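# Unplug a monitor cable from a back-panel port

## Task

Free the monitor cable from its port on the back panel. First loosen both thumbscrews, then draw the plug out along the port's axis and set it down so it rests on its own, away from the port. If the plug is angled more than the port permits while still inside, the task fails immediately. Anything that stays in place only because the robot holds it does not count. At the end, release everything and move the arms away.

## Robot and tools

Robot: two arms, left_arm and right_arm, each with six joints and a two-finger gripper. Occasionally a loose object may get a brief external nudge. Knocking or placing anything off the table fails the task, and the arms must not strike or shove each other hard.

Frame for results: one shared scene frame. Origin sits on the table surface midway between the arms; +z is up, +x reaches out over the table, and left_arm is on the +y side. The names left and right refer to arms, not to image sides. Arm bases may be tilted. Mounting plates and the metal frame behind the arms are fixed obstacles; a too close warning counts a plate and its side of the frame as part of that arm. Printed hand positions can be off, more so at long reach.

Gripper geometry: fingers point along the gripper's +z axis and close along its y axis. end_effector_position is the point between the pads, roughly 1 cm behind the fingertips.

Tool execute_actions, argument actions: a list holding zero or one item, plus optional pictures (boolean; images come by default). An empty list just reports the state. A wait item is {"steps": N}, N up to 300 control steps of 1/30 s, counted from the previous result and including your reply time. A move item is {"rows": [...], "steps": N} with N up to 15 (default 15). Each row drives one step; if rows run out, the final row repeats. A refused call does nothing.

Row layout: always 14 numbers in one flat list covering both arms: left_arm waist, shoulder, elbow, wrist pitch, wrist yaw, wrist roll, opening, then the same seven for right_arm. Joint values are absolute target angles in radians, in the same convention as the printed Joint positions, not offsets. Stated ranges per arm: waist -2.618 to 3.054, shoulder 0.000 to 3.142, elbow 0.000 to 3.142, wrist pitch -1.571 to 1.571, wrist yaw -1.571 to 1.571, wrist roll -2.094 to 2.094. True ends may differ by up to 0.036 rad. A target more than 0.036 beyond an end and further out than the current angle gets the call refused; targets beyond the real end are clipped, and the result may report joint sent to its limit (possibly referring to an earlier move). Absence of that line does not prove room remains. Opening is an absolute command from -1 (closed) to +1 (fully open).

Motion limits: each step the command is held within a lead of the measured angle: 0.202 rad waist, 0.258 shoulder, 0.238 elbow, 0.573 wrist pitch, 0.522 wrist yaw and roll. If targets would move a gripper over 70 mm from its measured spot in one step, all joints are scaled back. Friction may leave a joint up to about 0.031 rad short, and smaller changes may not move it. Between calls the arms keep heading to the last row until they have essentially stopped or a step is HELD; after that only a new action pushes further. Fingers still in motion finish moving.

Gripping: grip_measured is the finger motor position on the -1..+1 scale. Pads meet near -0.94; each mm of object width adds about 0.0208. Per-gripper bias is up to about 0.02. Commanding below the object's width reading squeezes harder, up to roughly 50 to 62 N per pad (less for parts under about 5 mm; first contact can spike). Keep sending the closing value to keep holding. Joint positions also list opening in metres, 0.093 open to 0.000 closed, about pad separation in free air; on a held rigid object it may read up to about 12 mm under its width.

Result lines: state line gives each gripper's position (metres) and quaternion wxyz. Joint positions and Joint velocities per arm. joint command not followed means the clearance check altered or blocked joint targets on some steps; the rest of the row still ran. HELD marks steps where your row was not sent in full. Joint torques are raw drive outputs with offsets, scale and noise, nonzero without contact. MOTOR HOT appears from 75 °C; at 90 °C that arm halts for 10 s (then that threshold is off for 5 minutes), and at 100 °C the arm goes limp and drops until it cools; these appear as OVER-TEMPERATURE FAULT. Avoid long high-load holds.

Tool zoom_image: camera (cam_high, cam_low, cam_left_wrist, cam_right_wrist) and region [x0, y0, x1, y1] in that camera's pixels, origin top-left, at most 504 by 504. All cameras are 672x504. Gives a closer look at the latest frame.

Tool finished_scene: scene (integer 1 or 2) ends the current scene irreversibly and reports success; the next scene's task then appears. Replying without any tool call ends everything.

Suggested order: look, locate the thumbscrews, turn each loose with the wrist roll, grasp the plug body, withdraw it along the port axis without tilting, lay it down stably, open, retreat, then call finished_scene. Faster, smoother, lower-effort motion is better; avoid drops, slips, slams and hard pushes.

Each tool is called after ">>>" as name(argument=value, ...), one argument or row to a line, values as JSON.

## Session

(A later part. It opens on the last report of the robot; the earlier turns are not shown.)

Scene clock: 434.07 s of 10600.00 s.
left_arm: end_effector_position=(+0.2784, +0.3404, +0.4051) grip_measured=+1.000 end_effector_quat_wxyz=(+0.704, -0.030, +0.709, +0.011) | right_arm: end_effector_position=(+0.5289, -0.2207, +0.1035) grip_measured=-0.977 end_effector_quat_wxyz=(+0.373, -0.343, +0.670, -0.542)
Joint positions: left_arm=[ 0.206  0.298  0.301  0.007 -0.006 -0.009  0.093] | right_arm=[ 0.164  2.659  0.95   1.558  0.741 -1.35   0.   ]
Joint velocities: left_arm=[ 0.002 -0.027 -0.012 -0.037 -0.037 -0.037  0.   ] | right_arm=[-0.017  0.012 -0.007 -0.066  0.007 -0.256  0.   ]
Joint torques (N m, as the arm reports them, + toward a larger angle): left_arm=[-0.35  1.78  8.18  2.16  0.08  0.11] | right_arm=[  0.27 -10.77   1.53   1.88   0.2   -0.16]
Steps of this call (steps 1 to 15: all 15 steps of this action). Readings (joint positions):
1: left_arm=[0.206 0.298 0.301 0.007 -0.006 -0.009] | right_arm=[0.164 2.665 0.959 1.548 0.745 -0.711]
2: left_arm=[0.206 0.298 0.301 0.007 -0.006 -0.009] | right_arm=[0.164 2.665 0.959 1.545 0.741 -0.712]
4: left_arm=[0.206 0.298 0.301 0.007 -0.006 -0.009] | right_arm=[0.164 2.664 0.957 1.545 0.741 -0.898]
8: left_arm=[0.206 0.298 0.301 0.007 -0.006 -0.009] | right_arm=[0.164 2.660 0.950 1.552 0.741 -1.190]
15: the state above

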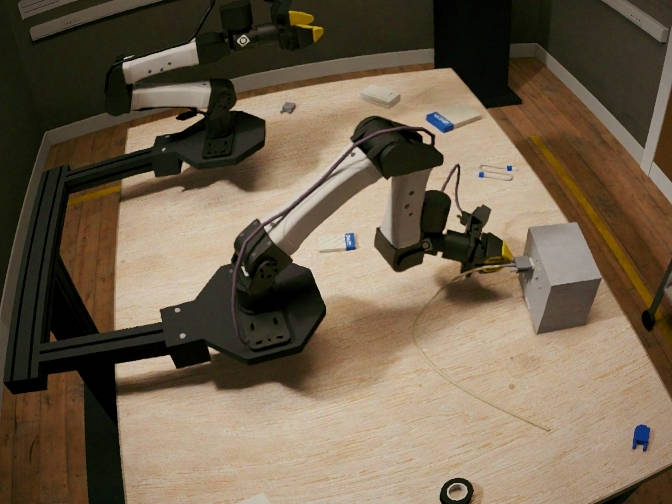

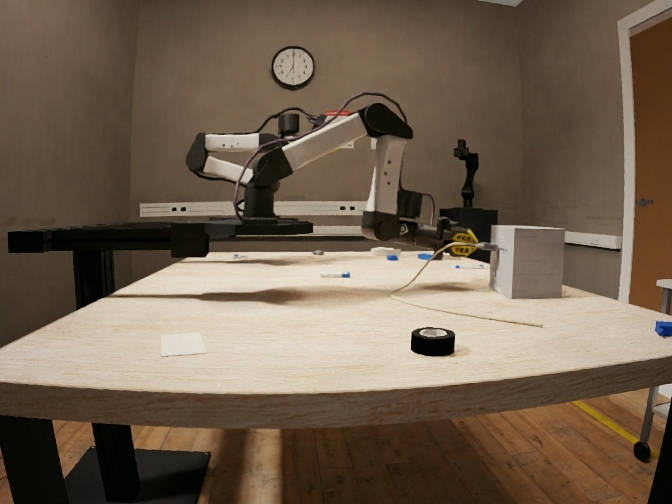

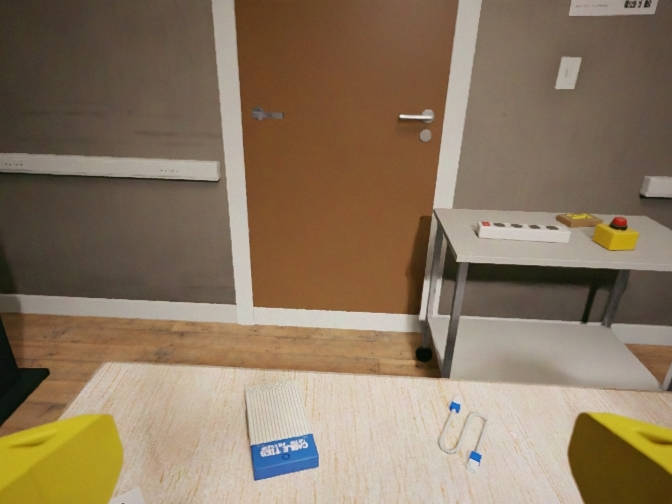

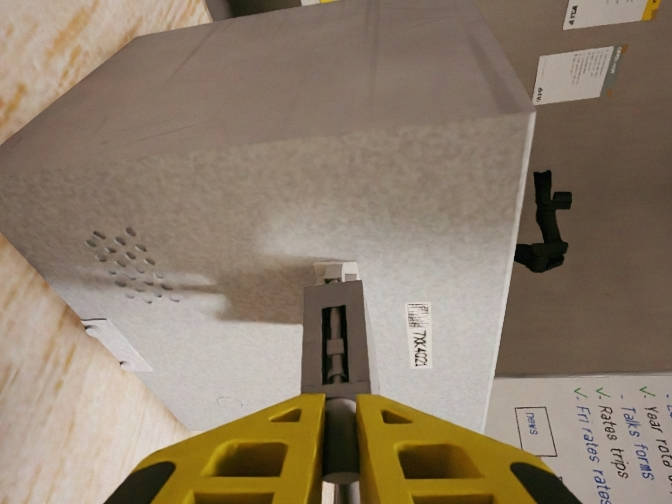

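>>> execute_actions(
  actions=[
    {"rows":[[0.2,0.3,0.3,0,0,0,1,0.165,2.655,0.95,1.55,0.74,-1.4,-0.5],[0.2,0.3,0.3,0,0,0,1,0.165,2.655,0.95,1.55,0.74,-1.4,-0.5],[0.2,0.3,0.3,0,0,0,1,0.165,2.655,0.95,1.55,0.74,-1.5,-0.5],[0.2,0.3,0.3,0,0,0,1,0.2,2.655,0.95,1.55,0.74,-1.5,-0.5],[0.2,0.3,0.3,0,0,0,1,0.28,2.655,0.95,1.55,0.74,-1.5,-0.5]]},
  ],
  pictures=false,
)

>>> execute_actions(
  actions=[
    {"rows":[[0.2,0.3,0.3,0,0,0,1,0.28,1.9,0.9,1.55,0.74,-1.5,0.2]]},
  ],
  pictures=false,
)

>>> execute_actions(
  actions=[
    {"rows":[[0.2,0.3,0.3,0,0,0,1,-0.087,1.9,1.1,0.05,0.05,0.12,0.2]]},
  ],
  pictures=false,
)

>>> execute_actions(
  actions=[
    {"steps":30},
  ],
  pictures=false,
)

>>> execute_actions(
  actions=[
    {"rows":[[0.2,0.3,0.3,0,0,0,1,-0.087,1.95,1.11,0.05,0.05,0.12,0.2],[0.2,0.3,0.3,0,0,0,1,-0.087,2.0,1.13,0.05,0.05,0.12,0.2],[0.2,0.3,0.3,0,0,0,1,-0.087,2.04,1.15,0.05,0.05,0.12,0.2],[0.2,0.3,0.3,0,0,0,1,-0.087,2.08,1.17,0.05,0.05,0.12,0.2],[0.2,0.3,0.3,0,0,0,1,-0.087,2.11,1.185,0.05,0.05,0.12,0.2],[0.2,0.3,0.3,0,0,0,1,-0.087,2.14,1.2,0.05,0.05,0.12,0.2],[0.2,0.3,0.3,0,0,0,1,-0.087,2.16,1.21,0.05,0.05,0.12,0.2],[0.2,0.3,0.3,0,0,0,1,-0.087,2.18,1.22,0.05,0.05,0.12,0.2],[0.2,0.3,0.3,0,0,0,1,-0.087,2.2,1.23,0.05,0.05,0.12,0.2],[0.2,0.3,0.3,0,0,0,1,-0.087,2.22,1.24,0.05,0.05,0.12,0.2],[0.2,0.3,0.3,0,0,0,1,-0.087,2.235,1.245,0.05,0.05,0.12,0.2]]},
  ],
  pictures=false,
)

>>> execute_actions(
  actions=[
    {"rows":[[0.2,0.3,0.3,0,0,0,1,-0.087,2.235,1.245,0.05,0.05,0.12,0.0]]},
  ],
)

Scene clock: 444.50 s of 10600.00 s.
left_arm: end_effector_position=(+0.2784, +0.3404, +0.4051) grip_measured=+1.000 end_effector_quat_wxyz=(+0.704, -0.030, +0.709, +0.011) | right_arm: end_effector_position=(+0.5242, -0.1598, +0.1036) grip_measured=-0.502 end_effector_quat_wxyz=(+0.369, -0.430, +0.619, -0.544)
Joint positions: left_arm=[ 0.206  0.298  0.301  0.007 -0.006 -0.009  0.093] | right_arm=[ 0.288  2.659  0.95   1.552  0.738 -1.49   0.021]
Joint velocities: left_arm=[ 0.007 -0.002 -0.002  0.007  0.007  0.051  0.   ] | right_arm=[-0.061  0.002 -0.012 -0.051  0.007 -0.051  0.001]
Joint torques (N m, as the arm reports them, + toward a larger angle): left_arm=[-0.37  1.79  8.24  2.13  0.06  0.14] | right_arm=[ -0.35 -10.23   3.79   2.04   0.2    0.03]
Steps of this call (steps 1 to 30: the robot went on to your last target; steps 31 to 90: nothing new was sent; then 6.93 s passed at rest; steps 91 to 105: all 15 steps of this action). Readings (joint positions):
91: left_arm=[0.206 0.298 0.301 0.007 -0.006 -0.009] | right_arm=[0.164 2.659 0.950 1.558 0.741 -1.391]
92: left_arm=[0.206 0.298 0.301 0.007 -0.006 -0.009] | right_arm=[0.164 2.659 0.950 1.556 0.741 -1.392]
94: left_arm=[0.206 0.298 0.301 0.007 -0.006 -0.009] | right_arm=[0.167 2.659 0.950 1.554 0.742 -1.426]
98: left_arm=[0.206 0.298 0.301 0.007 -0.006 -0.009] | right_arm=[0.255 2.659 0.950 1.552 0.746 -1.467]
105: the state above

Scene clock: 445.00 s of 10600.00 s.
left_arm: end_effector_position=(+0.2784, +0.3404, +0.4051) grip_measured=+1.000 end_effector_quat_wxyz=(+0.704, -0.030, +0.709, +0.011) | right_arm: end_effector_position=(+0.5158, -0.1731, +0.4402) grip_measured=+0.198 end_effector_quat_wxyz=(+0.590, -0.181, +0.536, -0.576)
Joint positions: left_arm=[ 0.206  0.298  0.301  0.007 -0.006 -0.009  0.093] | right_arm=[ 0.286  1.911  0.91   1.543  0.738 -1.496  0.055]
Joint velocities: left_arm=[ 0.002 -0.017  0.002 -0.007 -0.007 -0.007  0.   ] | right_arm=[-0.007 -0.999 -0.012  0.462 -0.037  0.081 -0.001]
Joint torques (N m, as the arm reports them, + toward a larger angle): left_arm=[-0.38  1.73  8.17  2.15  0.05  0.14] | right_arm=[-0.8  -4.66  6.76  0.84 -0.07 -0.13]
Steps of this call (steps 1 to 15: all 15 steps of this action). Readings (joint positions):
1: left_arm=[0.206 0.298 0.301 0.007 -0.006 -0.009] | right_arm=[0.287 2.638 0.941 1.535 0.737 -1.491]
2: left_arm=[0.206 0.298 0.301 0.007 -0.006 -0.009] | right_arm=[0.286 2.601 0.923 1.515 0.738 -1.493]
4: left_arm=[0.206 0.298 0.301 0.007 -0.006 -0.009] | right_arm=[0.286 2.508 0.910 1.505 0.738 -1.495]
8: left_arm=[0.206 0.298 0.301 0.007 -0.006 -0.009] | right_arm=[0.286 2.289 0.910 1.508 0.738 -1.495]
15: the state above

Scene clock: 445.50 s of 10600.00 s.
left_arm: end_effector_position=(+0.2784, +0.3404, +0.4051) grip_measured=+1.000 end_effector_quat_wxyz=(+0.704, -0.030, +0.709, +0.011) | right_arm: end_effector_position=(+0.5832, -0.2586, +0.2910) grip_measured=+0.198 end_effector_quat_wxyz=(+0.535, -0.116, +0.822, -0.156)
Joint positions: left_arm=[ 0.206  0.298  0.301  0.007 -0.006 -0.009  0.093] | right_arm=[-0.094  1.884  1.091  0.42   0.132 -0.391  0.055]
Joint velocities: left_arm=[-0.007  0.007  0.002  0.007  0.066 -0.022  0.   ] | right_arm=[ 0.017  0.012 -0.012 -2.176 -0.418  2.557 -0.001]
Joint torques (N m, as the arm reports them, + toward a larger angle): left_arm=[-0.34  1.74  8.17  2.14  0.05  0.12] | right_arm=[ 0.47 -8.29 10.03  2.14  0.11  0.02]
Steps of this call (steps 1 to 15: all 15 steps of this action). Readings (joint positions):
1: left_arm=[0.206 0.298 0.301 0.007 -0.006 -0.009] | right_arm=[0.262 1.884 0.937 1.494 0.663 -1.417]
2: left_arm=[0.206 0.298 0.301 0.007 -0.006 -0.009] | right_arm=[0.219 1.879 0.996 1.403 0.565 -1.329]
4: left_arm=[0.206 0.298 0.301 0.007 -0.006 -0.009] | right_arm=[0.114 1.879 1.073 1.248 0.414 -1.177]
8: left_arm=[0.206 0.298 0.301 0.007 -0.006 -0.009] | right_arm=[-0.051 1.879 1.091 0.969 0.267 -0.909]
15: the state above

Scene clock: 446.50 s of 10600.00 s.
left_arm: end_effector_position=(+0.2784, +0.3404, +0.4051) grip_measured=+1.000 end_effector_quat_wxyz=(+0.704, -0.030, +0.709, +0.011) | right_arm: end_effector_position=(+0.5357, -0.2440, +0.2093) grip_measured=+0.199 end_effector_quat_wxyz=(+0.390, +0.070, +0.918, +0.003)
Joint positions: left_arm=[ 0.206  0.298  0.301  0.007 -0.006 -0.009  0.093] | right_arm=[-0.094  1.899  1.091  0.053  0.058  0.113  0.055]
Joint velocities: left_arm=[-0.012  0.007  0.002  0.081 -0.022 -0.066  0.   ] | right_arm=[-0.002 -0.012 -0.002 -0.022 -0.022  0.007 -0.   ]
Joint torques (N m, as the arm reports them, + toward a larger angle): left_arm=[-0.4   1.8   8.27  2.15  0.07  0.14] | right_arm=[ 0.55 -9.02  9.79  1.76  0.03  0.02]
Steps of this call (steps 1 to 30: the robot went on to your last target). Readings (joint positions):
1: left_arm=[0.206 0.298 0.301 0.007 -0.006 -0.009] | right_arm=[-0.094 1.886 1.091 0.346 0.117 -0.294]
2: left_arm=[0.206 0.298 0.301 0.007 -0.006 -0.009] | right_arm=[-0.094 1.889 1.091 0.283 0.105 -0.212]
4: left_arm=[0.206 0.298 0.301 0.007 -0.006 -0.009] | right_arm=[-0.094 1.896 1.091 0.190 0.088 -0.094]
8: left_arm=[0.206 0.298 0.301 0.007 -0.006 -0.009] | right_arm=[-0.094 1.899 1.091 0.099 0.070 0.029]
30: the state above

Scene clock: 447.00 s of 10600.00 s.
left_arm: end_effector_position=(+0.2784, +0.3404, +0.4051) grip_measured=+1.000 end_effector_quat_wxyz=(+0.704, -0.030, +0.709, +0.011) | right_arm: end_effector_position=(+0.5343, -0.2414, +0.0856) grip_measured=+0.199 end_effector_quat_wxyz=(+0.278, +0.069, +0.958, -0.003)
Joint positions: left_arm=[ 0.206  0.298  0.301  0.007 -0.006 -0.009  0.093] | right_arm=[-0.094  2.244  1.215  0.037  0.057  0.114  0.055]
Joint velocities: left_arm=[-0.002 -0.012 -0.012  0.066 -0.007  0.051  0.   ] | right_arm=[ 0.002  0.002  0.002 -0.051 -0.022  0.066 -0.   ]
Joint torques (N m, as the arm reports them, + toward a larger angle): left_arm=[-0.32  1.88  8.08  2.16  0.06  0.12] | right_arm=[  0.61 -11.36  10.09   1.67   0.05   0.04]
Steps of this call (steps 1 to 15: all 15 steps of this action). Readings (joint positions):
1: left_arm=[0.206 0.298 0.301 0.007 -0.006 -0.009] | right_arm=[-0.094 1.903 1.092 0.054 0.058 0.113]
2: left_arm=[0.206 0.298 0.301 0.007 -0.006 -0.009] | right_arm=[-0.094 1.917 1.100 0.054 0.058 0.113]
4: left_arm=[0.206 0.298 0.301 0.007 -0.006 -0.009] | right_arm=[-0.094 1.977 1.135 0.058 0.058 0.113]
8: left_arm=[0.206 0.298 0.301 0.007 -0.006 -0.009] | right_arm=[-0.094 2.129 1.192 0.061 0.058 0.114]
15: the state above

Scene clock: 447.50 s of 10600.00 s.
left_arm: end_effector_position=(+0.2784, +0.3404, +0.4051) grip_measured=+1.000 end_effector_quat_wxyz=(+0.704, -0.030, +0.709, +0.011) | right_arm: end_effector_position=(+0.5403, -0.2415, +0.0902) grip_measured=+0.001 end_effector_quat_wxyz=(+0.286, +0.069, +0.956, -0.003)
Joint positions: left_arm=[ 0.206  0.298  0.301  0.007 -0.006 -0.009  0.093] | right_arm=[-0.094  2.244  1.228  0.04   0.057  0.114  0.045]
Joint velocities: left_arm=[-0.007 -0.022  0.002  0.007 -0.051 -0.037  0.   ] | right_arm=[ 0.017  0.012 -0.007 -0.051 -0.007 -0.037 -0.001]
Joint torques (N m, as the arm reports them, + toward a larger angle): left_arm=[-0.39  1.74  8.19  2.15  0.05  0.12] | right_arm=[  0.76 -11.51   9.09   1.66   0.03   0.02]
Steps of this call (steps 1 to 15: all 15 steps of this action). Readings (joint positions):
1: left_arm=[0.206 0.298 0.301 0.007 -0.006 -0.009] | right_arm=[-0.094 2.244 1.215 0.037 0.057 0.114]
2: left_arm=[0.206 0.298 0.301 0.007 -0.006 -0.009] | right_arm=[-0.094 2.244 1.219 0.037 0.057 0.114]
4: left_arm=[0.206 0.298 0.301 0.007 -0.006 -0.009] | right_arm=[-0.094 2.244 1.225 0.038 0.057 0.114]
8: left_arm=[0.206 0.298 0.301 0.007 -0.006 -0.009] | right_arm=[-0.094 2.244 1.228 0.040 0.057 0.114]
15: the state above

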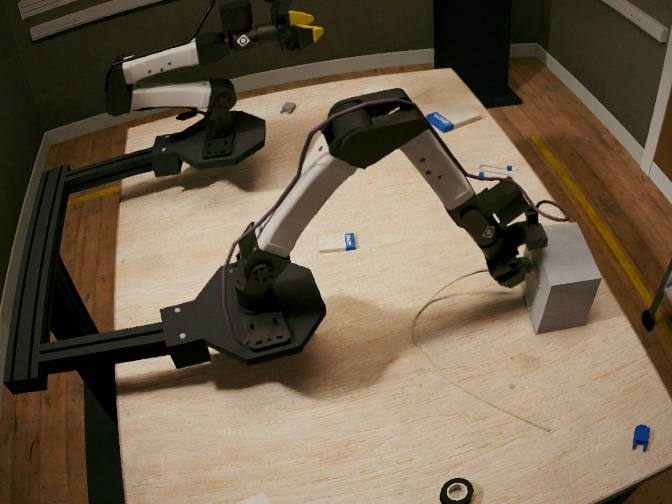

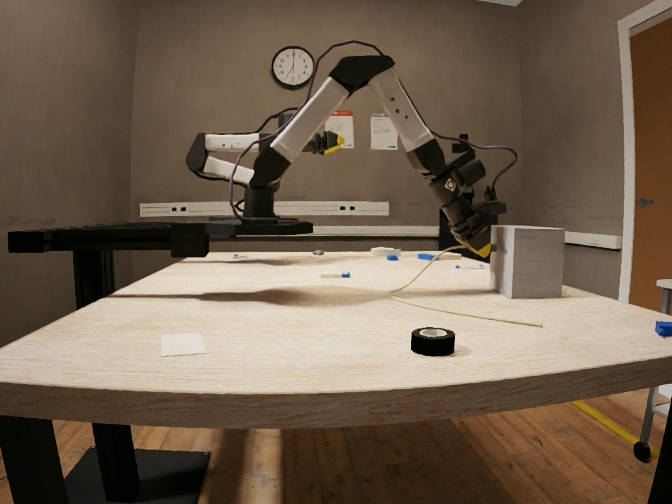

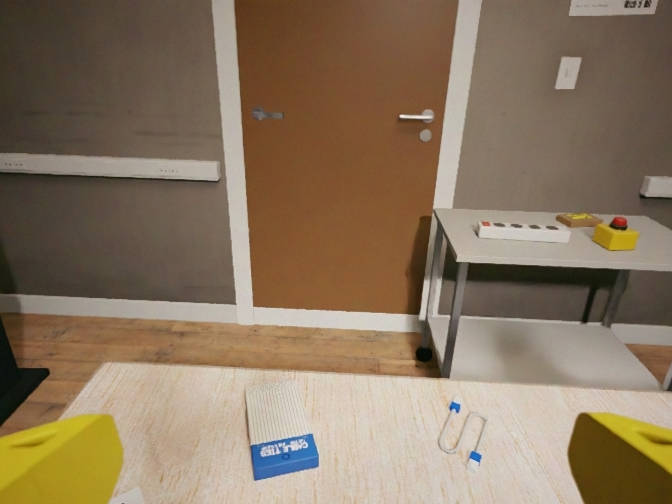

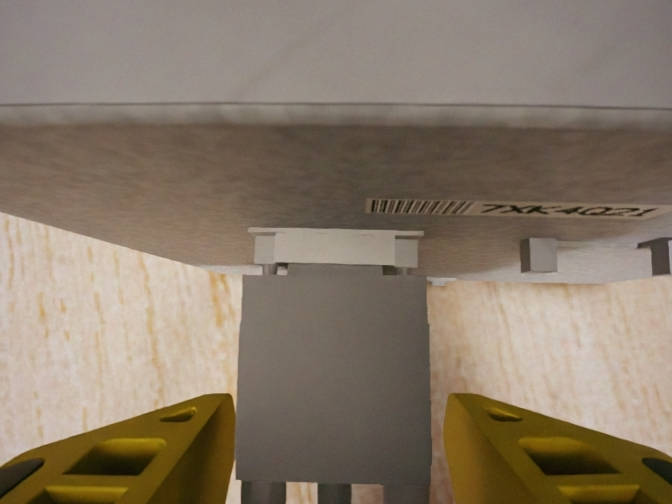

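>>> execute_actions(
  actions=[
    {"rows":[[0.2,0.3,0.3,0,0,0,1,-0.085,2.24,1.26,0.05,0.045,0.12,-0.05],[0.2,0.3,0.3,0,0,0,1,-0.085,2.24,1.275,0.05,0.045,0.12,-0.05]]},
  ],
)

>>> execute_actions(
  actions=[
    {"rows":[[0.2,0.3,0.3,0,0,0,1,-0.09,2.24,1.265,0.05,0.045,0.12,-0.12],[0.2,0.3,0.3,0,0,0,1,-0.09,2.24,1.265,0.05,0.045,0.12,-0.17],[0.2,0.3,0.3,0,0,0,1,-0.09,2.24,1.265,0.05,0.045,0.12,-0.21],[0.2,0.3,0.3,0,0,0,1,-0.09,2.24,1.265,0.05,0.045,0.12,-0.24],[0.2,0.3,0.3,0,0,0,1,-0.09,2.24,1.265,0.05,0.045,0.12,-0.27],[0.2,0.3,0.3,0,0,0,1,-0.09,2.24,1.265,0.05,0.045,0.12,-0.3],[0.2,0.3,0.3,0,0,0,1,-0.09,2.24,1.265,0.05,0.045,0.12,-0.34],[0.2,0.3,0.3,0,0,0,1,-0.09,2.24,1.265,0.05,0.045,0.12,-0.4]]},
  ],
)

Scene clock: 452.40 s of 10600.00 s.
left_arm: end_effector_position=(+0.2784, +0.3404, +0.4051) grip_measured=+1.000 end_effector_quat_wxyz=(+0.704, -0.030, +0.709, +0.011) | right_arm: end_effector_position=(+0.5532, -0.2411, +0.1008) grip_measured=-0.049 end_effector_quat_wxyz=(+0.303, +0.069, +0.950, +0.000)
Joint positions: left_arm=[ 0.206  0.298  0.301  0.007 -0.006 -0.009  0.093] | right_arm=[-0.094  2.244  1.26   0.044  0.053  0.114  0.043]
Joint velocities: left_arm=[ 0.007 -0.017  0.012  0.022  0.007 -0.037  0.   ] | right_arm=[-0.017 -0.002 -0.022 -0.022 -0.066  0.022 -0.   ]
Joint torques (N m, as the arm reports them, + toward a larger angle): left_arm=[-0.35  1.81  8.22  2.13  0.05  0.12] | right_arm=[  0.68 -11.07   8.99   1.64  -0.05   0.01]
Steps of this call (steps 1 to 15: the robot went on to your last target; steps 16 to 90: nothing new was sent; then 1.40 s passed at rest; steps 91 to 105: all 15 steps of this action). Readings (joint positions):
91: left_arm=[0.206 0.298 0.301 0.007 -0.006 -0.009] | right_arm=[-0.094 2.244 1.230 0.040 0.056 0.114]
92: left_arm=[0.206 0.298 0.301 0.007 -0.006 -0.009] | right_arm=[-0.094 2.244 1.235 0.038 0.056 0.114]
94: left_arm=[0.206 0.298 0.301 0.007 -0.006 -0.009] | right_arm=[-0.094 2.244 1.249 0.038 0.055 0.114]
98: left_arm=[0.206 0.298 0.301 0.007 -0.006 -0.009] | right_arm=[-0.094 2.244 1.260 0.044 0.053 0.114]
105: the state above

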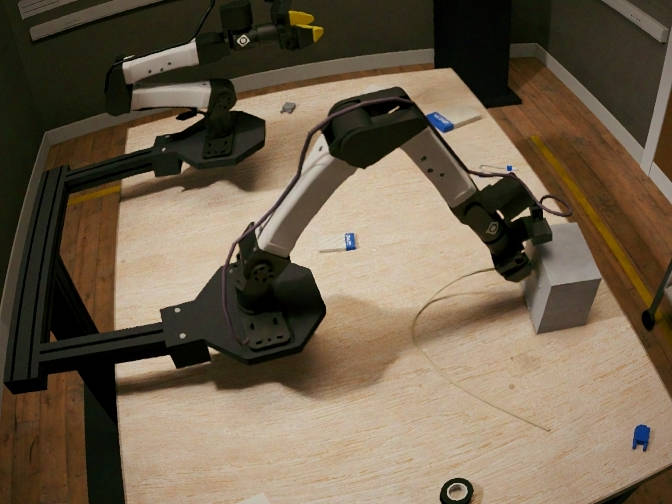

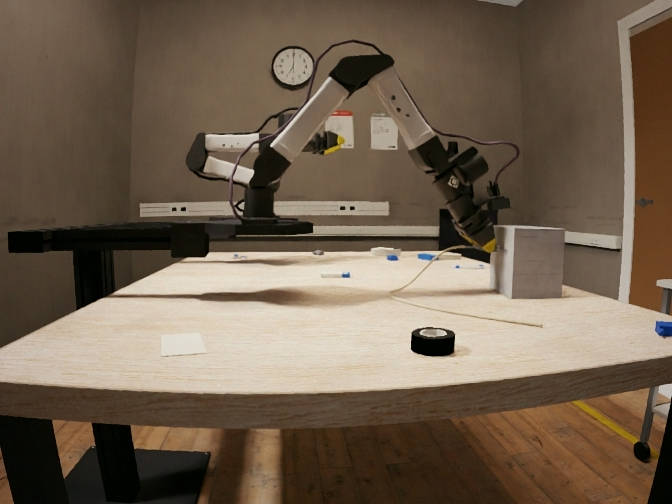

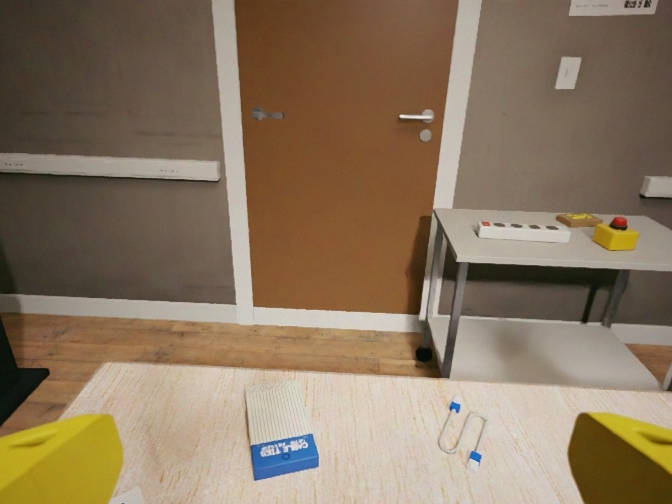

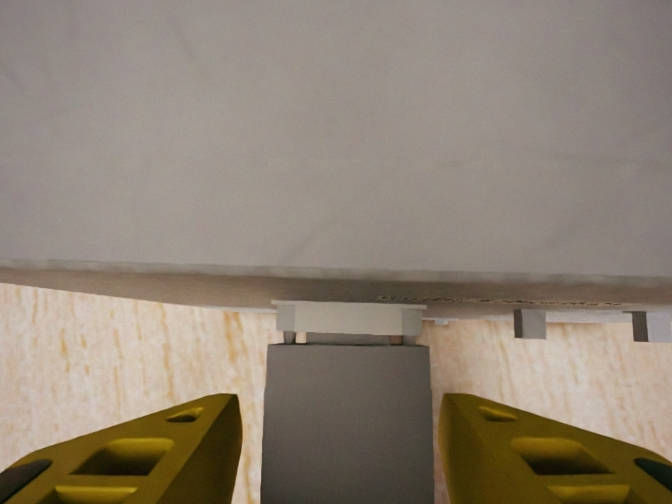

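Scene clock: 452.90 s of 10600.00 s.
left_arm: end_effector_position=(+0.2784, +0.3404, +0.4051) grip_measured=+1.000 end_effector_quat_wxyz=(+0.704, -0.030, +0.709, +0.011) | right_arm: end_effector_position=(+0.5529, -0.2417, +0.1007) grip_measured=-0.388 end_effector_quat_wxyz=(+0.303, +0.069, +0.951, -0.001)
Joint positions: left_arm=[ 0.206  0.298  0.301  0.007 -0.006 -0.009  0.093] | right_arm=[-0.094  2.244  1.26   0.043  0.056  0.114  0.027]
Joint velocities: left_arm=[-0.012 -0.002 -0.017  0.022  0.051 -0.022  0.   ] | right_arm=[ 0.012 -0.017 -0.017  0.022 -0.066 -0.007 -0.001]
Joint torques (N m, as the arm reports them, + toward a larger angle): left_arm=[-0.31  1.68  8.18  2.18  0.07  0.15] | right_arm=[  0.67 -11.04   8.38   1.64   0.05  -0.02]
Steps of this call (steps 1 to 15: all 15 steps of this action). Readings (joint positions):
1: left_arm=[0.206 0.298 0.301 0.007 -0.006 -0.009] | right_arm=[-0.094 2.244 1.260 0.044 0.053 0.114]
2: left_arm=[0.206 0.298 0.301 0.007 -0.006 -0.009] | right_arm=[-0.094 2.244 1.260 0.044 0.053 0.114]
4: left_arm=[0.206 0.298 0.301 0.007 -0.006 -0.009] | right_arm=[-0.094 2.244 1.260 0.044 0.053 0.114]
8: left_arm=[0.206 0.298 0.301 0.007 -0.006 -0.009] | right_arm=[-0.094 2.244 1.260 0.043 0.056 0.114]
15: the state above

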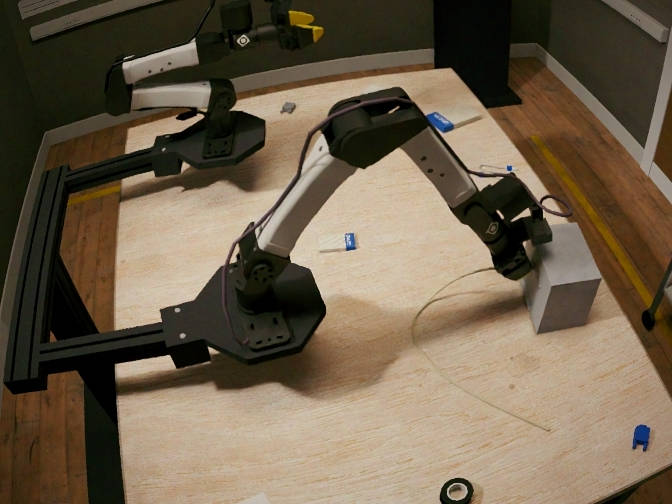

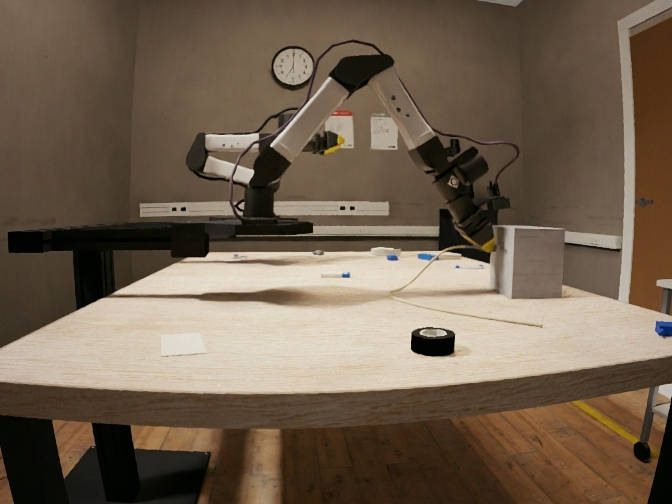

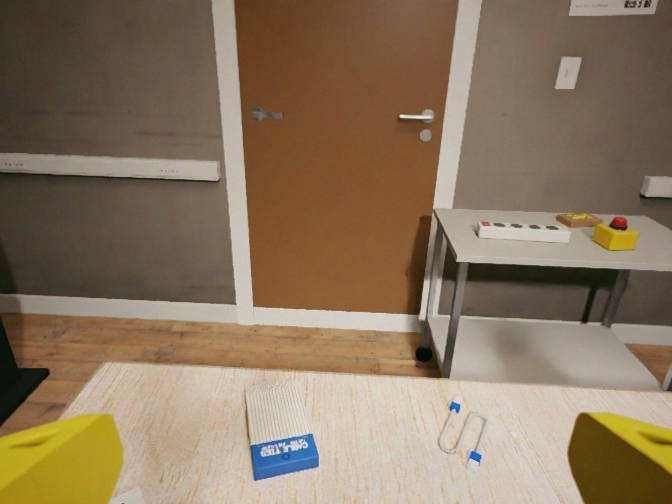

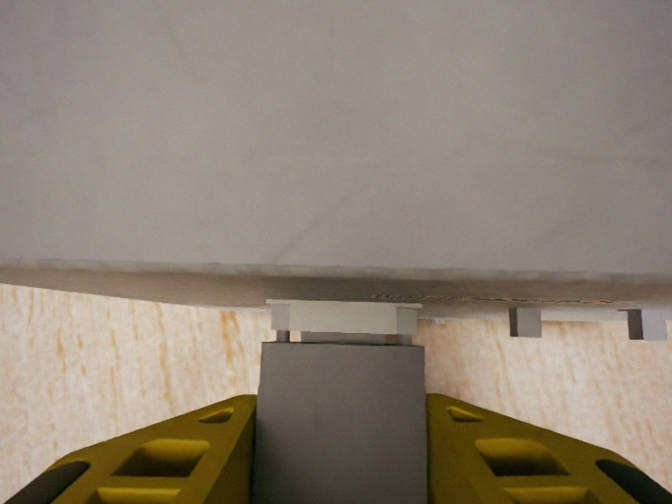

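>>> execute_actions(
  actions=[
    {"rows":[[0.2,0.3,0.3,0,0,0,1,-0.09,2.234,1.25,0.05,0.05,0.12,-0.42],[0.2,0.3,0.3,0,0,0,1,-0.09,2.23,1.244,0.05,0.05,0.12,-0.42],[0.2,0.3,0.3,0,0,0,1,-0.09,2.227,1.238,0.052,0.05,0.12,-0.42],[0.2,0.3,0.3,0,0,0,1,-0.09,2.224,1.232,0.054,0.05,0.12,-0.42],[0.2,0.3,0.3,0,0,0,1,-0.09,2.221,1.226,0.056,0.05,0.12,-0.42],[0.2,0.3,0.3,0,0,0,1,-0.09,2.218,1.22,0.058,0.05,0.12,-0.42],[0.2,0.3,0.3,0,0,0,1,-0.09,2.215,1.214,0.06,0.05,0.12,-0.42]]},
  ],
)

Scene clock: 457.93 s of 10600.00 s.
left_arm: end_effector_position=(+0.2784, +0.3404, +0.4051) grip_measured=+1.000 end_effector_quat_wxyz=(+0.704, -0.030, +0.709, +0.011) | right_arm: end_effector_position=(+0.5524, -0.2417, +0.1003) grip_measured=-0.406 end_effector_quat_wxyz=(+0.311, +0.070, +0.948, -0.001)
Joint positions: left_arm=[ 0.206  0.298  0.301  0.007 -0.006 -0.009  0.093] | right_arm=[-0.094  2.241  1.238  0.081  0.057  0.114  0.026]
Joint velocities: left_arm=[ 0.002  0.007 -0.012 -0.051  0.007  0.051  0.   ] | right_arm=[ 0.002 -0.012 -0.002 -0.051 -0.022 -0.051  0.001]
Joint torques (N m, as the arm reports them, + toward a larger angle): left_arm=[-0.25  1.83  8.16  2.17  0.06  0.13] | right_arm=[  0.25 -12.64   5.43   1.4    0.13   0.01]
Steps of this call (steps 1 to 15: the robot went on to your last target; steps 16 to 90: nothing new was sent; then 1.53 s passed at rest; steps 91 to 105: all 15 steps of this action). Readings (joint positions):
91: left_arm=[0.206 0.298 0.301 0.007 -0.006 -0.009] | right_arm=[-0.094 2.244 1.260 0.043 0.057 0.114]
92: left_arm=[0.206 0.298 0.301 0.007 -0.006 -0.009] | right_arm=[-0.094 2.244 1.260 0.043 0.057 0.114]
94: left_arm=[0.206 0.298 0.301 0.007 -0.006 -0.009] | right_arm=[-0.094 2.244 1.258 0.045 0.057 0.114]
98: left_arm=[0.206 0.298 0.301 0.007 -0.006 -0.009] | right_arm=[-0.094 2.242 1.243 0.070 0.057 0.114]
105: the state above

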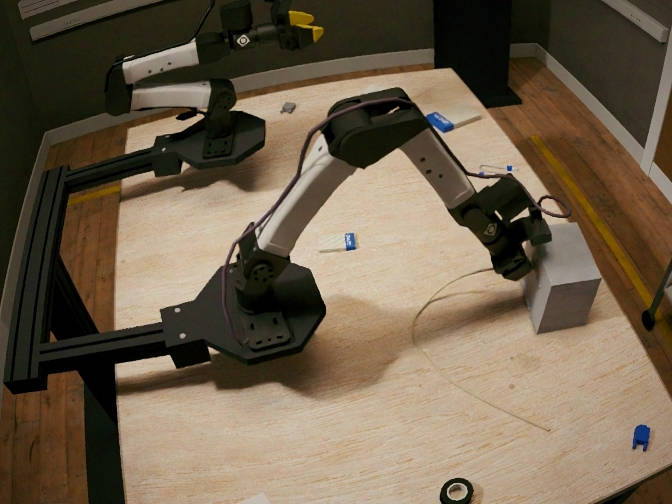

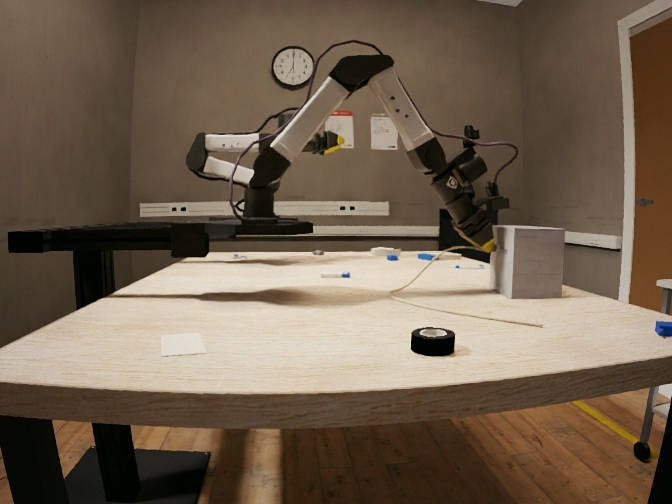

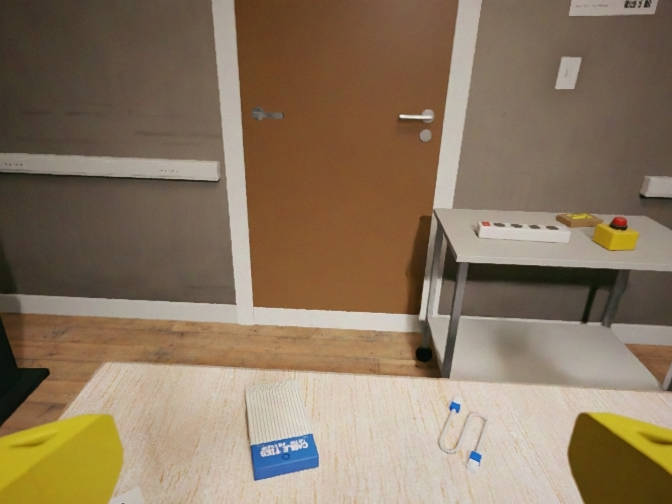

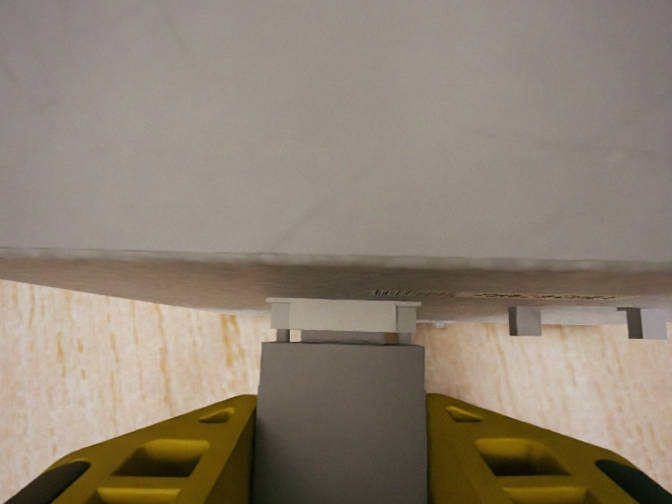

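>>> execute_actions(
  actions=[
    {"rows":[[0.2,0.3,0.3,0,0,0,1,-0.09,2.215,1.214,0.045,0.05,0.12,-0.42],[0.2,0.3,0.3,0,0,0,1,-0.09,2.215,1.214,0.03,0.05,0.12,-0.42],[0.2,0.3,0.3,0,0,0,1,-0.09,2.215,1.214,0.015,0.05,0.12,-0.42],[0.2,0.3,0.3,0,0,0,1,-0.09,2.215,1.213,0,0.05,0.12,-0.42],[0.2,0.3,0.3,0,0,0,1,-0.09,2.215,1.212,-0.015,0.05,0.12,-0.42],[0.2,0.3,0.3,0,0,0,1,-0.09,2.215,1.21,-0.03,0.05,0.12,-0.42]]},
  ],
  pictures=false,
)

Scene clock: 461.20 s of 10600.00 s.
left_arm: end_effector_position=(+0.2784, +0.3404, +0.4051) grip_measured=+1.000 end_effector_quat_wxyz=(+0.704, -0.030, +0.709, +0.011) | right_arm: end_effector_position=(+0.5354, -0.2413, +0.0924) grip_measured=-0.406 end_effector_quat_wxyz=(+0.276, +0.069, +0.959, -0.003)
Joint positions: left_arm=[ 0.206  0.298  0.301  0.007 -0.006 -0.009  0.093] | right_arm=[-0.094  2.23   1.227  0.007  0.056  0.114  0.026]
Joint velocities: left_arm=[-0.007  0.002 -0.007 -0.007  0.007 -0.066  0.   ] | right_arm=[ 0.007  0.017 -0.071 -0.315 -0.051  0.007 -0.001]
Joint torques (N m, as the arm reports them, + toward a larger angle): left_arm=[-0.26  1.7   8.18  2.16  0.08  0.12] | right_arm=[  0.45 -11.75   6.29   1.56   0.09   0.05]
Steps of this call (steps 1 to 15: the robot went on to your last target; steps 16 to 83: nothing new was sent; steps 84 to 98: all 15 steps of this action). Readings (joint positions):
84: left_arm=[0.206 0.298 0.301 0.007 -0.006 -0.009] | right_arm=[-0.094 2.241 1.238 0.081 0.057 0.114]
85: left_arm=[0.206 0.298 0.301 0.007 -0.006 -0.009] | right_arm=[-0.094 2.241 1.238 0.081 0.057 0.114]
87: left_arm=[0.206 0.298 0.301 0.007 -0.006 -0.009] | right_arm=[-0.094 2.241 1.238 0.078 0.057 0.114]
91: left_arm=[0.206 0.298 0.301 0.007 -0.006 -0.009] | right_arm=[-0.094 2.237 1.238 0.066 0.057 0.114]
98: the state above

>>> execute_actions(
  actions=[
    {"rows":[[0.2,0.3,0.3,0,0,0,1,-0.09,2.22,1.17,0.03,0.05,0.12,-0.42],[0.2,0.3,0.3,0,0,0,1,-0.09,2.23,1.14,0.1,0.05,0.12,-0.42],[0.2,0.3,0.3,0,0,0,1,-0.09,2.24,1.11,0.17,0.05,0.12,-0.42],[0.2,0.3,0.3,0,0,0,1,-0.09,2.25,1.08,0.23,0.05,0.12,-0.42],[0.2,0.3,0.3,0,0,0,1,-0.09,2.26,1.05,0.29,0.05,0.12,-0.42],[0.2,0.3,0.3,0,0,0,1,-0.09,2.27,1.02,0.34,0.05,0.12,-0.42],[0.2,0.3,0.3,0,0,0,1,-0.09,2.28,1.0,0.38,0.05,0.12,-0.42],[0.2,0.3,0.3,0,0,0,1,-0.09,2.29,0.98,0.4,0.05,0.12,-0.42],[0.2,0.3,0.3,0,0,0,1,-0.09,2.3,0.96,0.42,0.05,0.12,-0.42]]},
  ],
  pictures=false,
)

>>> execute_actions(
  actions=[
    {"steps":15},
  ],
)

Scene clock: 467.10 s of 10600.00 s.
left_arm: end_effector_position=(+0.2784, +0.3404, +0.4051) grip_measured=+1.000 end_effector_quat_wxyz=(+0.704, -0.030, +0.709, +0.011) | right_arm: end_effector_position=(+0.4795, -0.2396, +0.0275) grip_measured=-0.406 end_effector_quat_wxyz=(+0.273, +0.069, +0.960, -0.003)
Joint positions: left_arm=[ 0.206  0.298  0.301  0.007 -0.006 -0.009  0.093] | right_arm=[-0.094  2.309  0.962  0.344  0.056  0.114  0.026]
Joint velocities: left_arm=[-0.007 -0.012 -0.017 -0.037 -0.037  0.037  0.   ] | right_arm=[-0.012 -0.007 -0.007  0.271 -0.007 -0.066 -0.   ]
Joint torques (N m, as the arm reports them, + toward a larger angle): left_arm=[-0.35  1.64  8.19  2.15  0.03  0.12] | right_arm=[  0.11 -10.47   5.64   1.75   0.09  -0.02]
Steps of this call (steps 1 to 30: the robot went on to your last target; steps 31 to 90: nothing new was sent; then 2.40 s passed at rest; steps 91 to 105: all 15 steps of this action). Readings (joint positions):
91: left_arm=[0.206 0.298 0.301 0.007 -0.006 -0.009] | right_arm=[-0.094 2.229 1.215 -0.018 0.056 0.114]
92: left_arm=[0.206 0.298 0.301 0.007 -0.006 -0.009] | right_arm=[-0.094 2.229 1.199 0.006 0.056 0.114]
94: left_arm=[0.206 0.298 0.301 0.007 -0.006 -0.009] | right_arm=[-0.094 2.229 1.150 0.078 0.056 0.114]
98: left_arm=[0.206 0.298 0.301 0.007 -0.006 -0.009] | right_arm=[-0.094 2.256 1.034 0.240 0.056 0.114]
105: the state above

Scene clock: 467.60 s of 10600.00 s.
left_arm: end_effector_position=(+0.2784, +0.3404, +0.4051) grip_measured=+1.000 end_effector_quat_wxyz=(+0.704, -0.030, +0.709, +0.011) | right_arm: end_effector_position=(+0.4905, -0.2398, +0.0348) grip_measured=-0.406 end_effector_quat_wxyz=(+0.299, +0.069, +0.952, -0.001)
Joint positions: left_arm=[ 0.206  0.298  0.301  0.007 -0.006 -0.009  0.093] | right_arm=[-0.094  2.309  0.962  0.399  0.056  0.114  0.026]
Joint velocities: left_arm=[ 0.007  0.002 -0.002  0.007  0.007  0.007  0.   ] | right_arm=[ 0.007  0.002 -0.017 -0.007 -0.022 -0.022 -0.001]
Joint torques (N m, as the arm reports them, + toward a larger angle): left_arm=[-0.31  1.82  8.12  2.18  0.05  0.12] | right_arm=[  0.23 -10.12   5.35   1.77   0.1    0.04]
Steps of this call (steps 1 to 15: the robot went on to your last target). Readings (joint positions):
1: left_arm=[0.206 0.298 0.301 0.007 -0.006 -0.009] | right_arm=[-0.094 2.309 0.962 0.356 0.056 0.114]
2: left_arm=[0.206 0.298 0.301 0.007 -0.006 -0.009] | right_arm=[-0.094 2.309 0.962 0.368 0.056 0.114]
4: left_arm=[0.206 0.298 0.301 0.007 -0.006 -0.009] | right_arm=[-0.094 2.309 0.962 0.381 0.056 0.114]
8: left_arm=[0.206 0.298 0.301 0.007 -0.006 -0.009] | right_arm=[-0.094 2.309 0.962 0.393 0.056 0.114]
15: the state above

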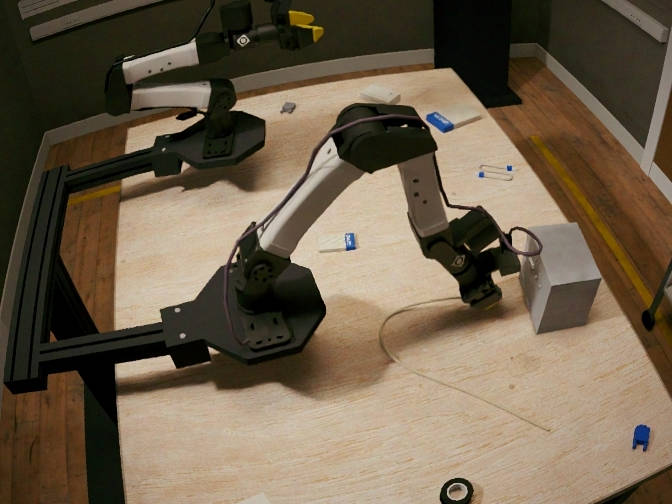

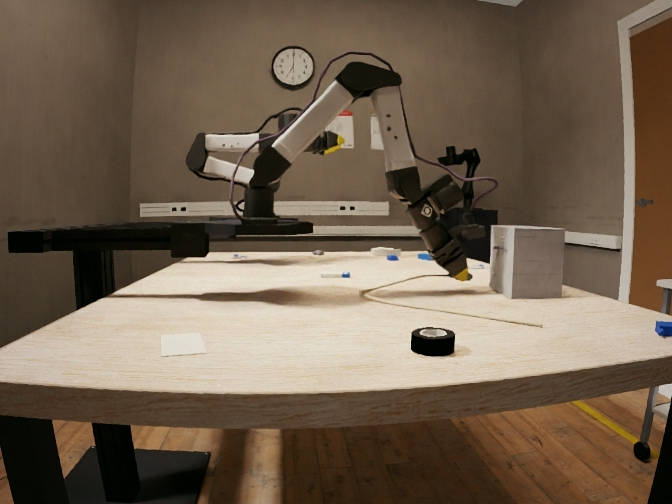

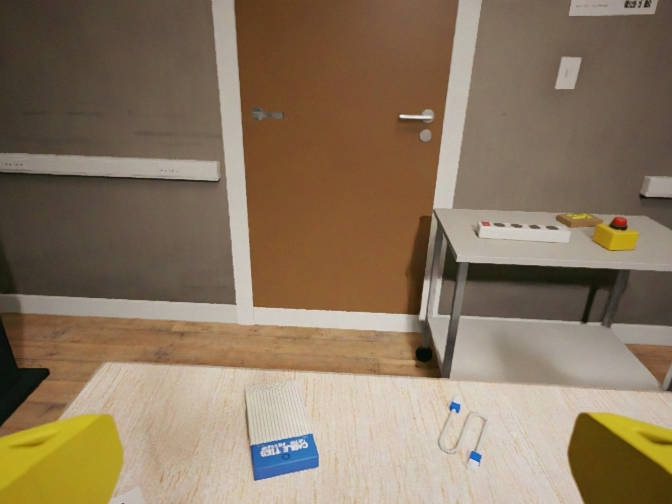

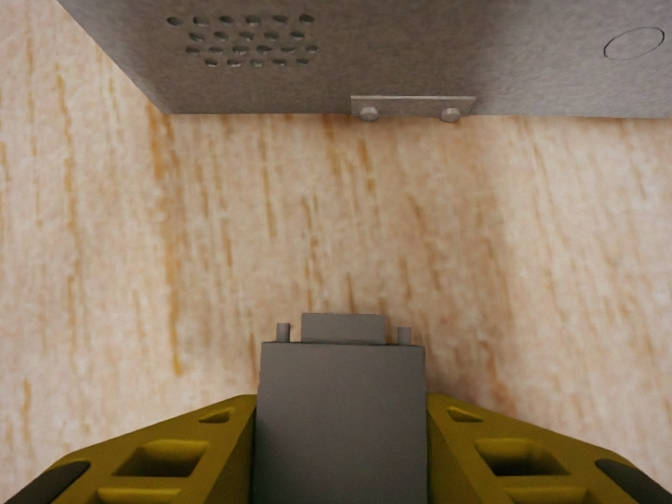

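>>> execute_actions(
  actions=[
    {"rows":[[0.2,0.3,0.3,0,0,0,1,-0.09,2.33,0.96,0.42,0.05,0.12,-0.42],[0.2,0.3,0.3,0,0,0,1,-0.09,2.34,0.96,0.42,0.05,0.12,-0.42],[0.2,0.3,0.3,0,0,0,1,-0.09,2.35,0.96,0.42,0.05,0.12,-0.42],[0.2,0.3,0.3,0,0,0,1,-0.09,2.36,0.96,0.42,0.05,0.12,-0.42],[0.2,0.3,0.3,0,0,0,1,-0.09,2.368,0.96,0.42,0.05,0.12,-0.42]]},
  ],
  pictures=false,
)

>>> execute_actions(
  actions=[
    {"rows":[[0.2,0.3,0.3,0,0,0,1,-0.09,2.36,0.96,0.42,0.05,0.12,0.3]],"steps":8},
  ],
  pictures=false,
)

>>> execute_actions(
  actions=[
    {"rows":[[0.2,0.3,0.3,0,0,0,1,-0.09,1.9,0.8,0.3,0.05,0.12,0.3]]},
  ],
)

>>> finished_scene(
  scene=1,
)

Scene clock: 471.43 s of 10600.00 s.
left_arm: end_effector_position=(+0.2784, +0.3404, +0.4051) grip_measured=+1.000 end_effector_quat_wxyz=(+0.704, -0.030, +0.709, +0.011) | right_arm: end_effector_position=(+0.4785, -0.2393, +0.0120) grip_measured=-0.406 end_effector_quat_wxyz=(+0.276, +0.069, +0.959, -0.003)
Joint positions: left_arm=[ 0.206  0.298  0.301  0.007 -0.006 -0.009  0.093] | right_arm=[-0.094  2.366  0.962  0.408  0.056  0.114  0.026]
Joint velocities: left_arm=[ 0.002  0.002 -0.007 -0.007  0.007 -0.037  0.   ] | right_arm=[-0.002 -0.002  0.017  0.066  0.081 -0.051 -0.001]
Joint torques (N m, as the arm reports them, + toward a larger angle): left_arm=[-0.38  1.85  8.12  2.15  0.02  0.14] | right_arm=[ 0.37 -9.47  5.35  1.61  0.04 -0.01]
Steps of this call (steps 1 to 15: the robot went on to your last target; steps 16 to 90: nothing new was sent; then 0.33 s passed at rest; steps 91 to 105: all 15 steps of this action). Readings (joint positions):
91: left_arm=[0.206 0.298 0.301 0.007 -0.006 -0.009] | right_arm=[-0.094 2.310 0.962 0.400 0.056 0.114]
92: left_arm=[0.206 0.298 0.301 0.007 -0.006 -0.009] | right_arm=[-0.094 2.313 0.962 0.403 0.056 0.114]
94: left_arm=[0.206 0.298 0.301 0.007 -0.006 -0.009] | right_arm=[-0.094 2.325 0.962 0.409 0.056 0.114]
98: left_arm=[0.206 0.298 0.301 0.007 -0.006 -0.009] | right_arm=[-0.094 2.359 0.962 0.409 0.056 0.114]
105: the state above

Scene clock: 471.70 s of 10600.00 s.
left_arm: end_effector_position=(+0.2784, +0.3404, +0.4051) grip_measured=+1.000 end_effector_quat_wxyz=(+0.704, -0.030, +0.709, +0.011) | right_arm: end_effector_position=(+0.4785, -0.2393, +0.0120) grip_measured=+0.299 end_effector_quat_wxyz=(+0.276, +0.069, +0.959, -0.003)
Joint positions: left_arm=[ 0.206  0.298  0.301  0.007 -0.006 -0.009  0.093] | right_arm=[-0.094  2.366  0.962  0.408  0.056  0.114  0.06 ]
Joint velocities: left_arm=[-0.002  0.002 -0.002  0.051  0.007  0.037  0.   ] | right_arm=[-0.012 -0.007  0.002  0.007 -0.051 -0.051  0.   ]
Joint torques (N m, as the arm reports them, + toward a larger angle): left_arm=[-0.33  1.87  8.27  2.15  0.06  0.13] | right_arm=[ 0.43 -9.96  5.05  1.6   0.1   0.02]
Steps of this call (steps 1 to 8: all 8 steps of this action). Readings (joint positions):
1: left_arm=[0.206 0.298 0.301 0.007 -0.006 -0.009] | right_arm=[-0.094 2.366 0.962 0.408 0.056 0.114]
2: left_arm=[0.206 0.298 0.301 0.007 -0.006 -0.009] | right_arm=[-0.094 2.366 0.962 0.408 0.056 0.114]
4: left_arm=[0.206 0.298 0.301 0.007 -0.006 -0.009] | right_arm=[-0.094 2.366 0.962 0.408 0.056 0.114]
8: the state above

Scene clock: 472.20 s of 10600.00 s.
left_arm: end_effector_position=(+0.2784, +0.3404, +0.4051) grip_measured=+1.000 end_effector_quat_wxyz=(+0.704, -0.030, +0.709, +0.011) | right_arm: end_effector_position=(+0.4876, -0.2421, +0.1584) grip_measured=+0.299 end_effector_quat_wxyz=(+0.387, +0.070, +0.920, +0.005)
Joint positions: left_arm=[ 0.206  0.298  0.301  0.007 -0.006 -0.009  0.093] | right_arm=[-0.094  1.888  0.811  0.316  0.055  0.114  0.06 ]
Joint velocities: left_arm=[ 0.022  0.002  0.002 -0.007  0.051  0.066  0.   ] | right_arm=[-0.002  0.061 -0.017 -0.168  0.007 -0.022  0.001]
Joint torques (N m, as the arm reports them, + toward a larger angle): left_arm=[-0.22  1.76  8.07  2.14  0.06  0.12] | right_arm=[ 0.24 -7.52  6.28  1.82  0.07 -0.04]
Steps of this call (steps 1 to 15: all 15 steps of this action). Readings (joint positions):
1: left_arm=[0.206 0.298 0.301 0.007 -0.006 -0.009] | right_arm=[-0.094 2.334 0.935 0.399 0.055 0.114]
2: left_arm=[0.206 0.298 0.301 0.007 -0.006 -0.009] | right_arm=[-0.094 2.264 0.879 0.369 0.055 0.114]
4: left_arm=[0.206 0.298 0.301 0.007 -0.006 -0.009] | right_arm=[-0.094 2.106 0.804 0.308 0.055 0.114]
8: left_arm=[0.206 0.298 0.301 0.007 -0.006 -0.009] | right_arm=[-0.094 1.897 0.805 0.317 0.055 0.114]
15: the state above

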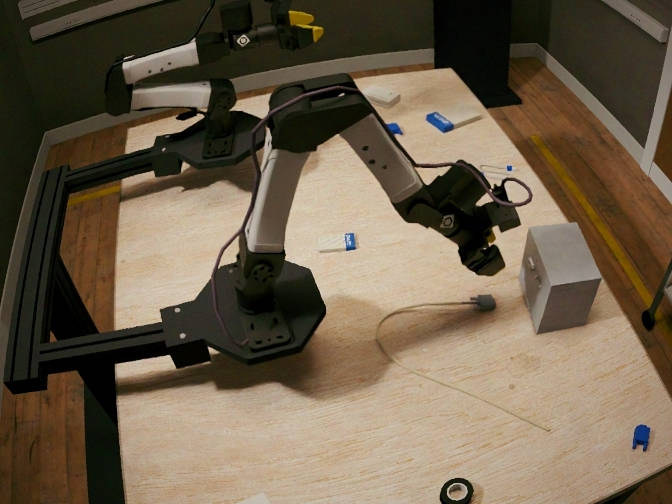

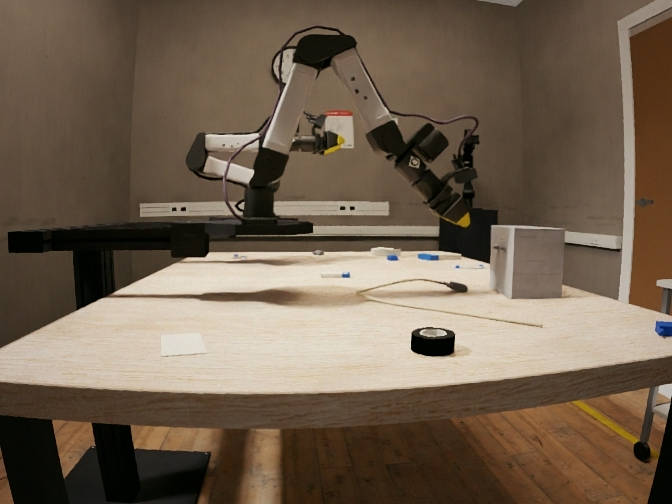

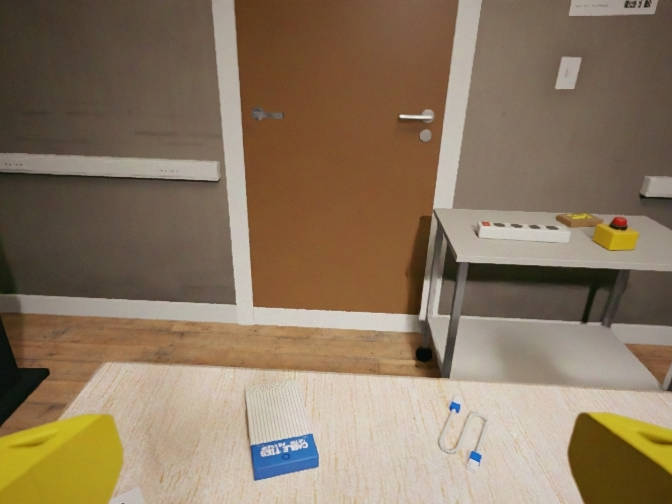

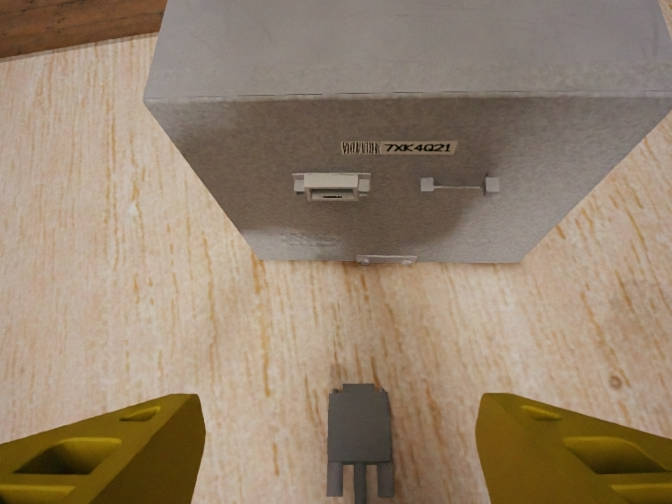

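The scene is finished: the task was done.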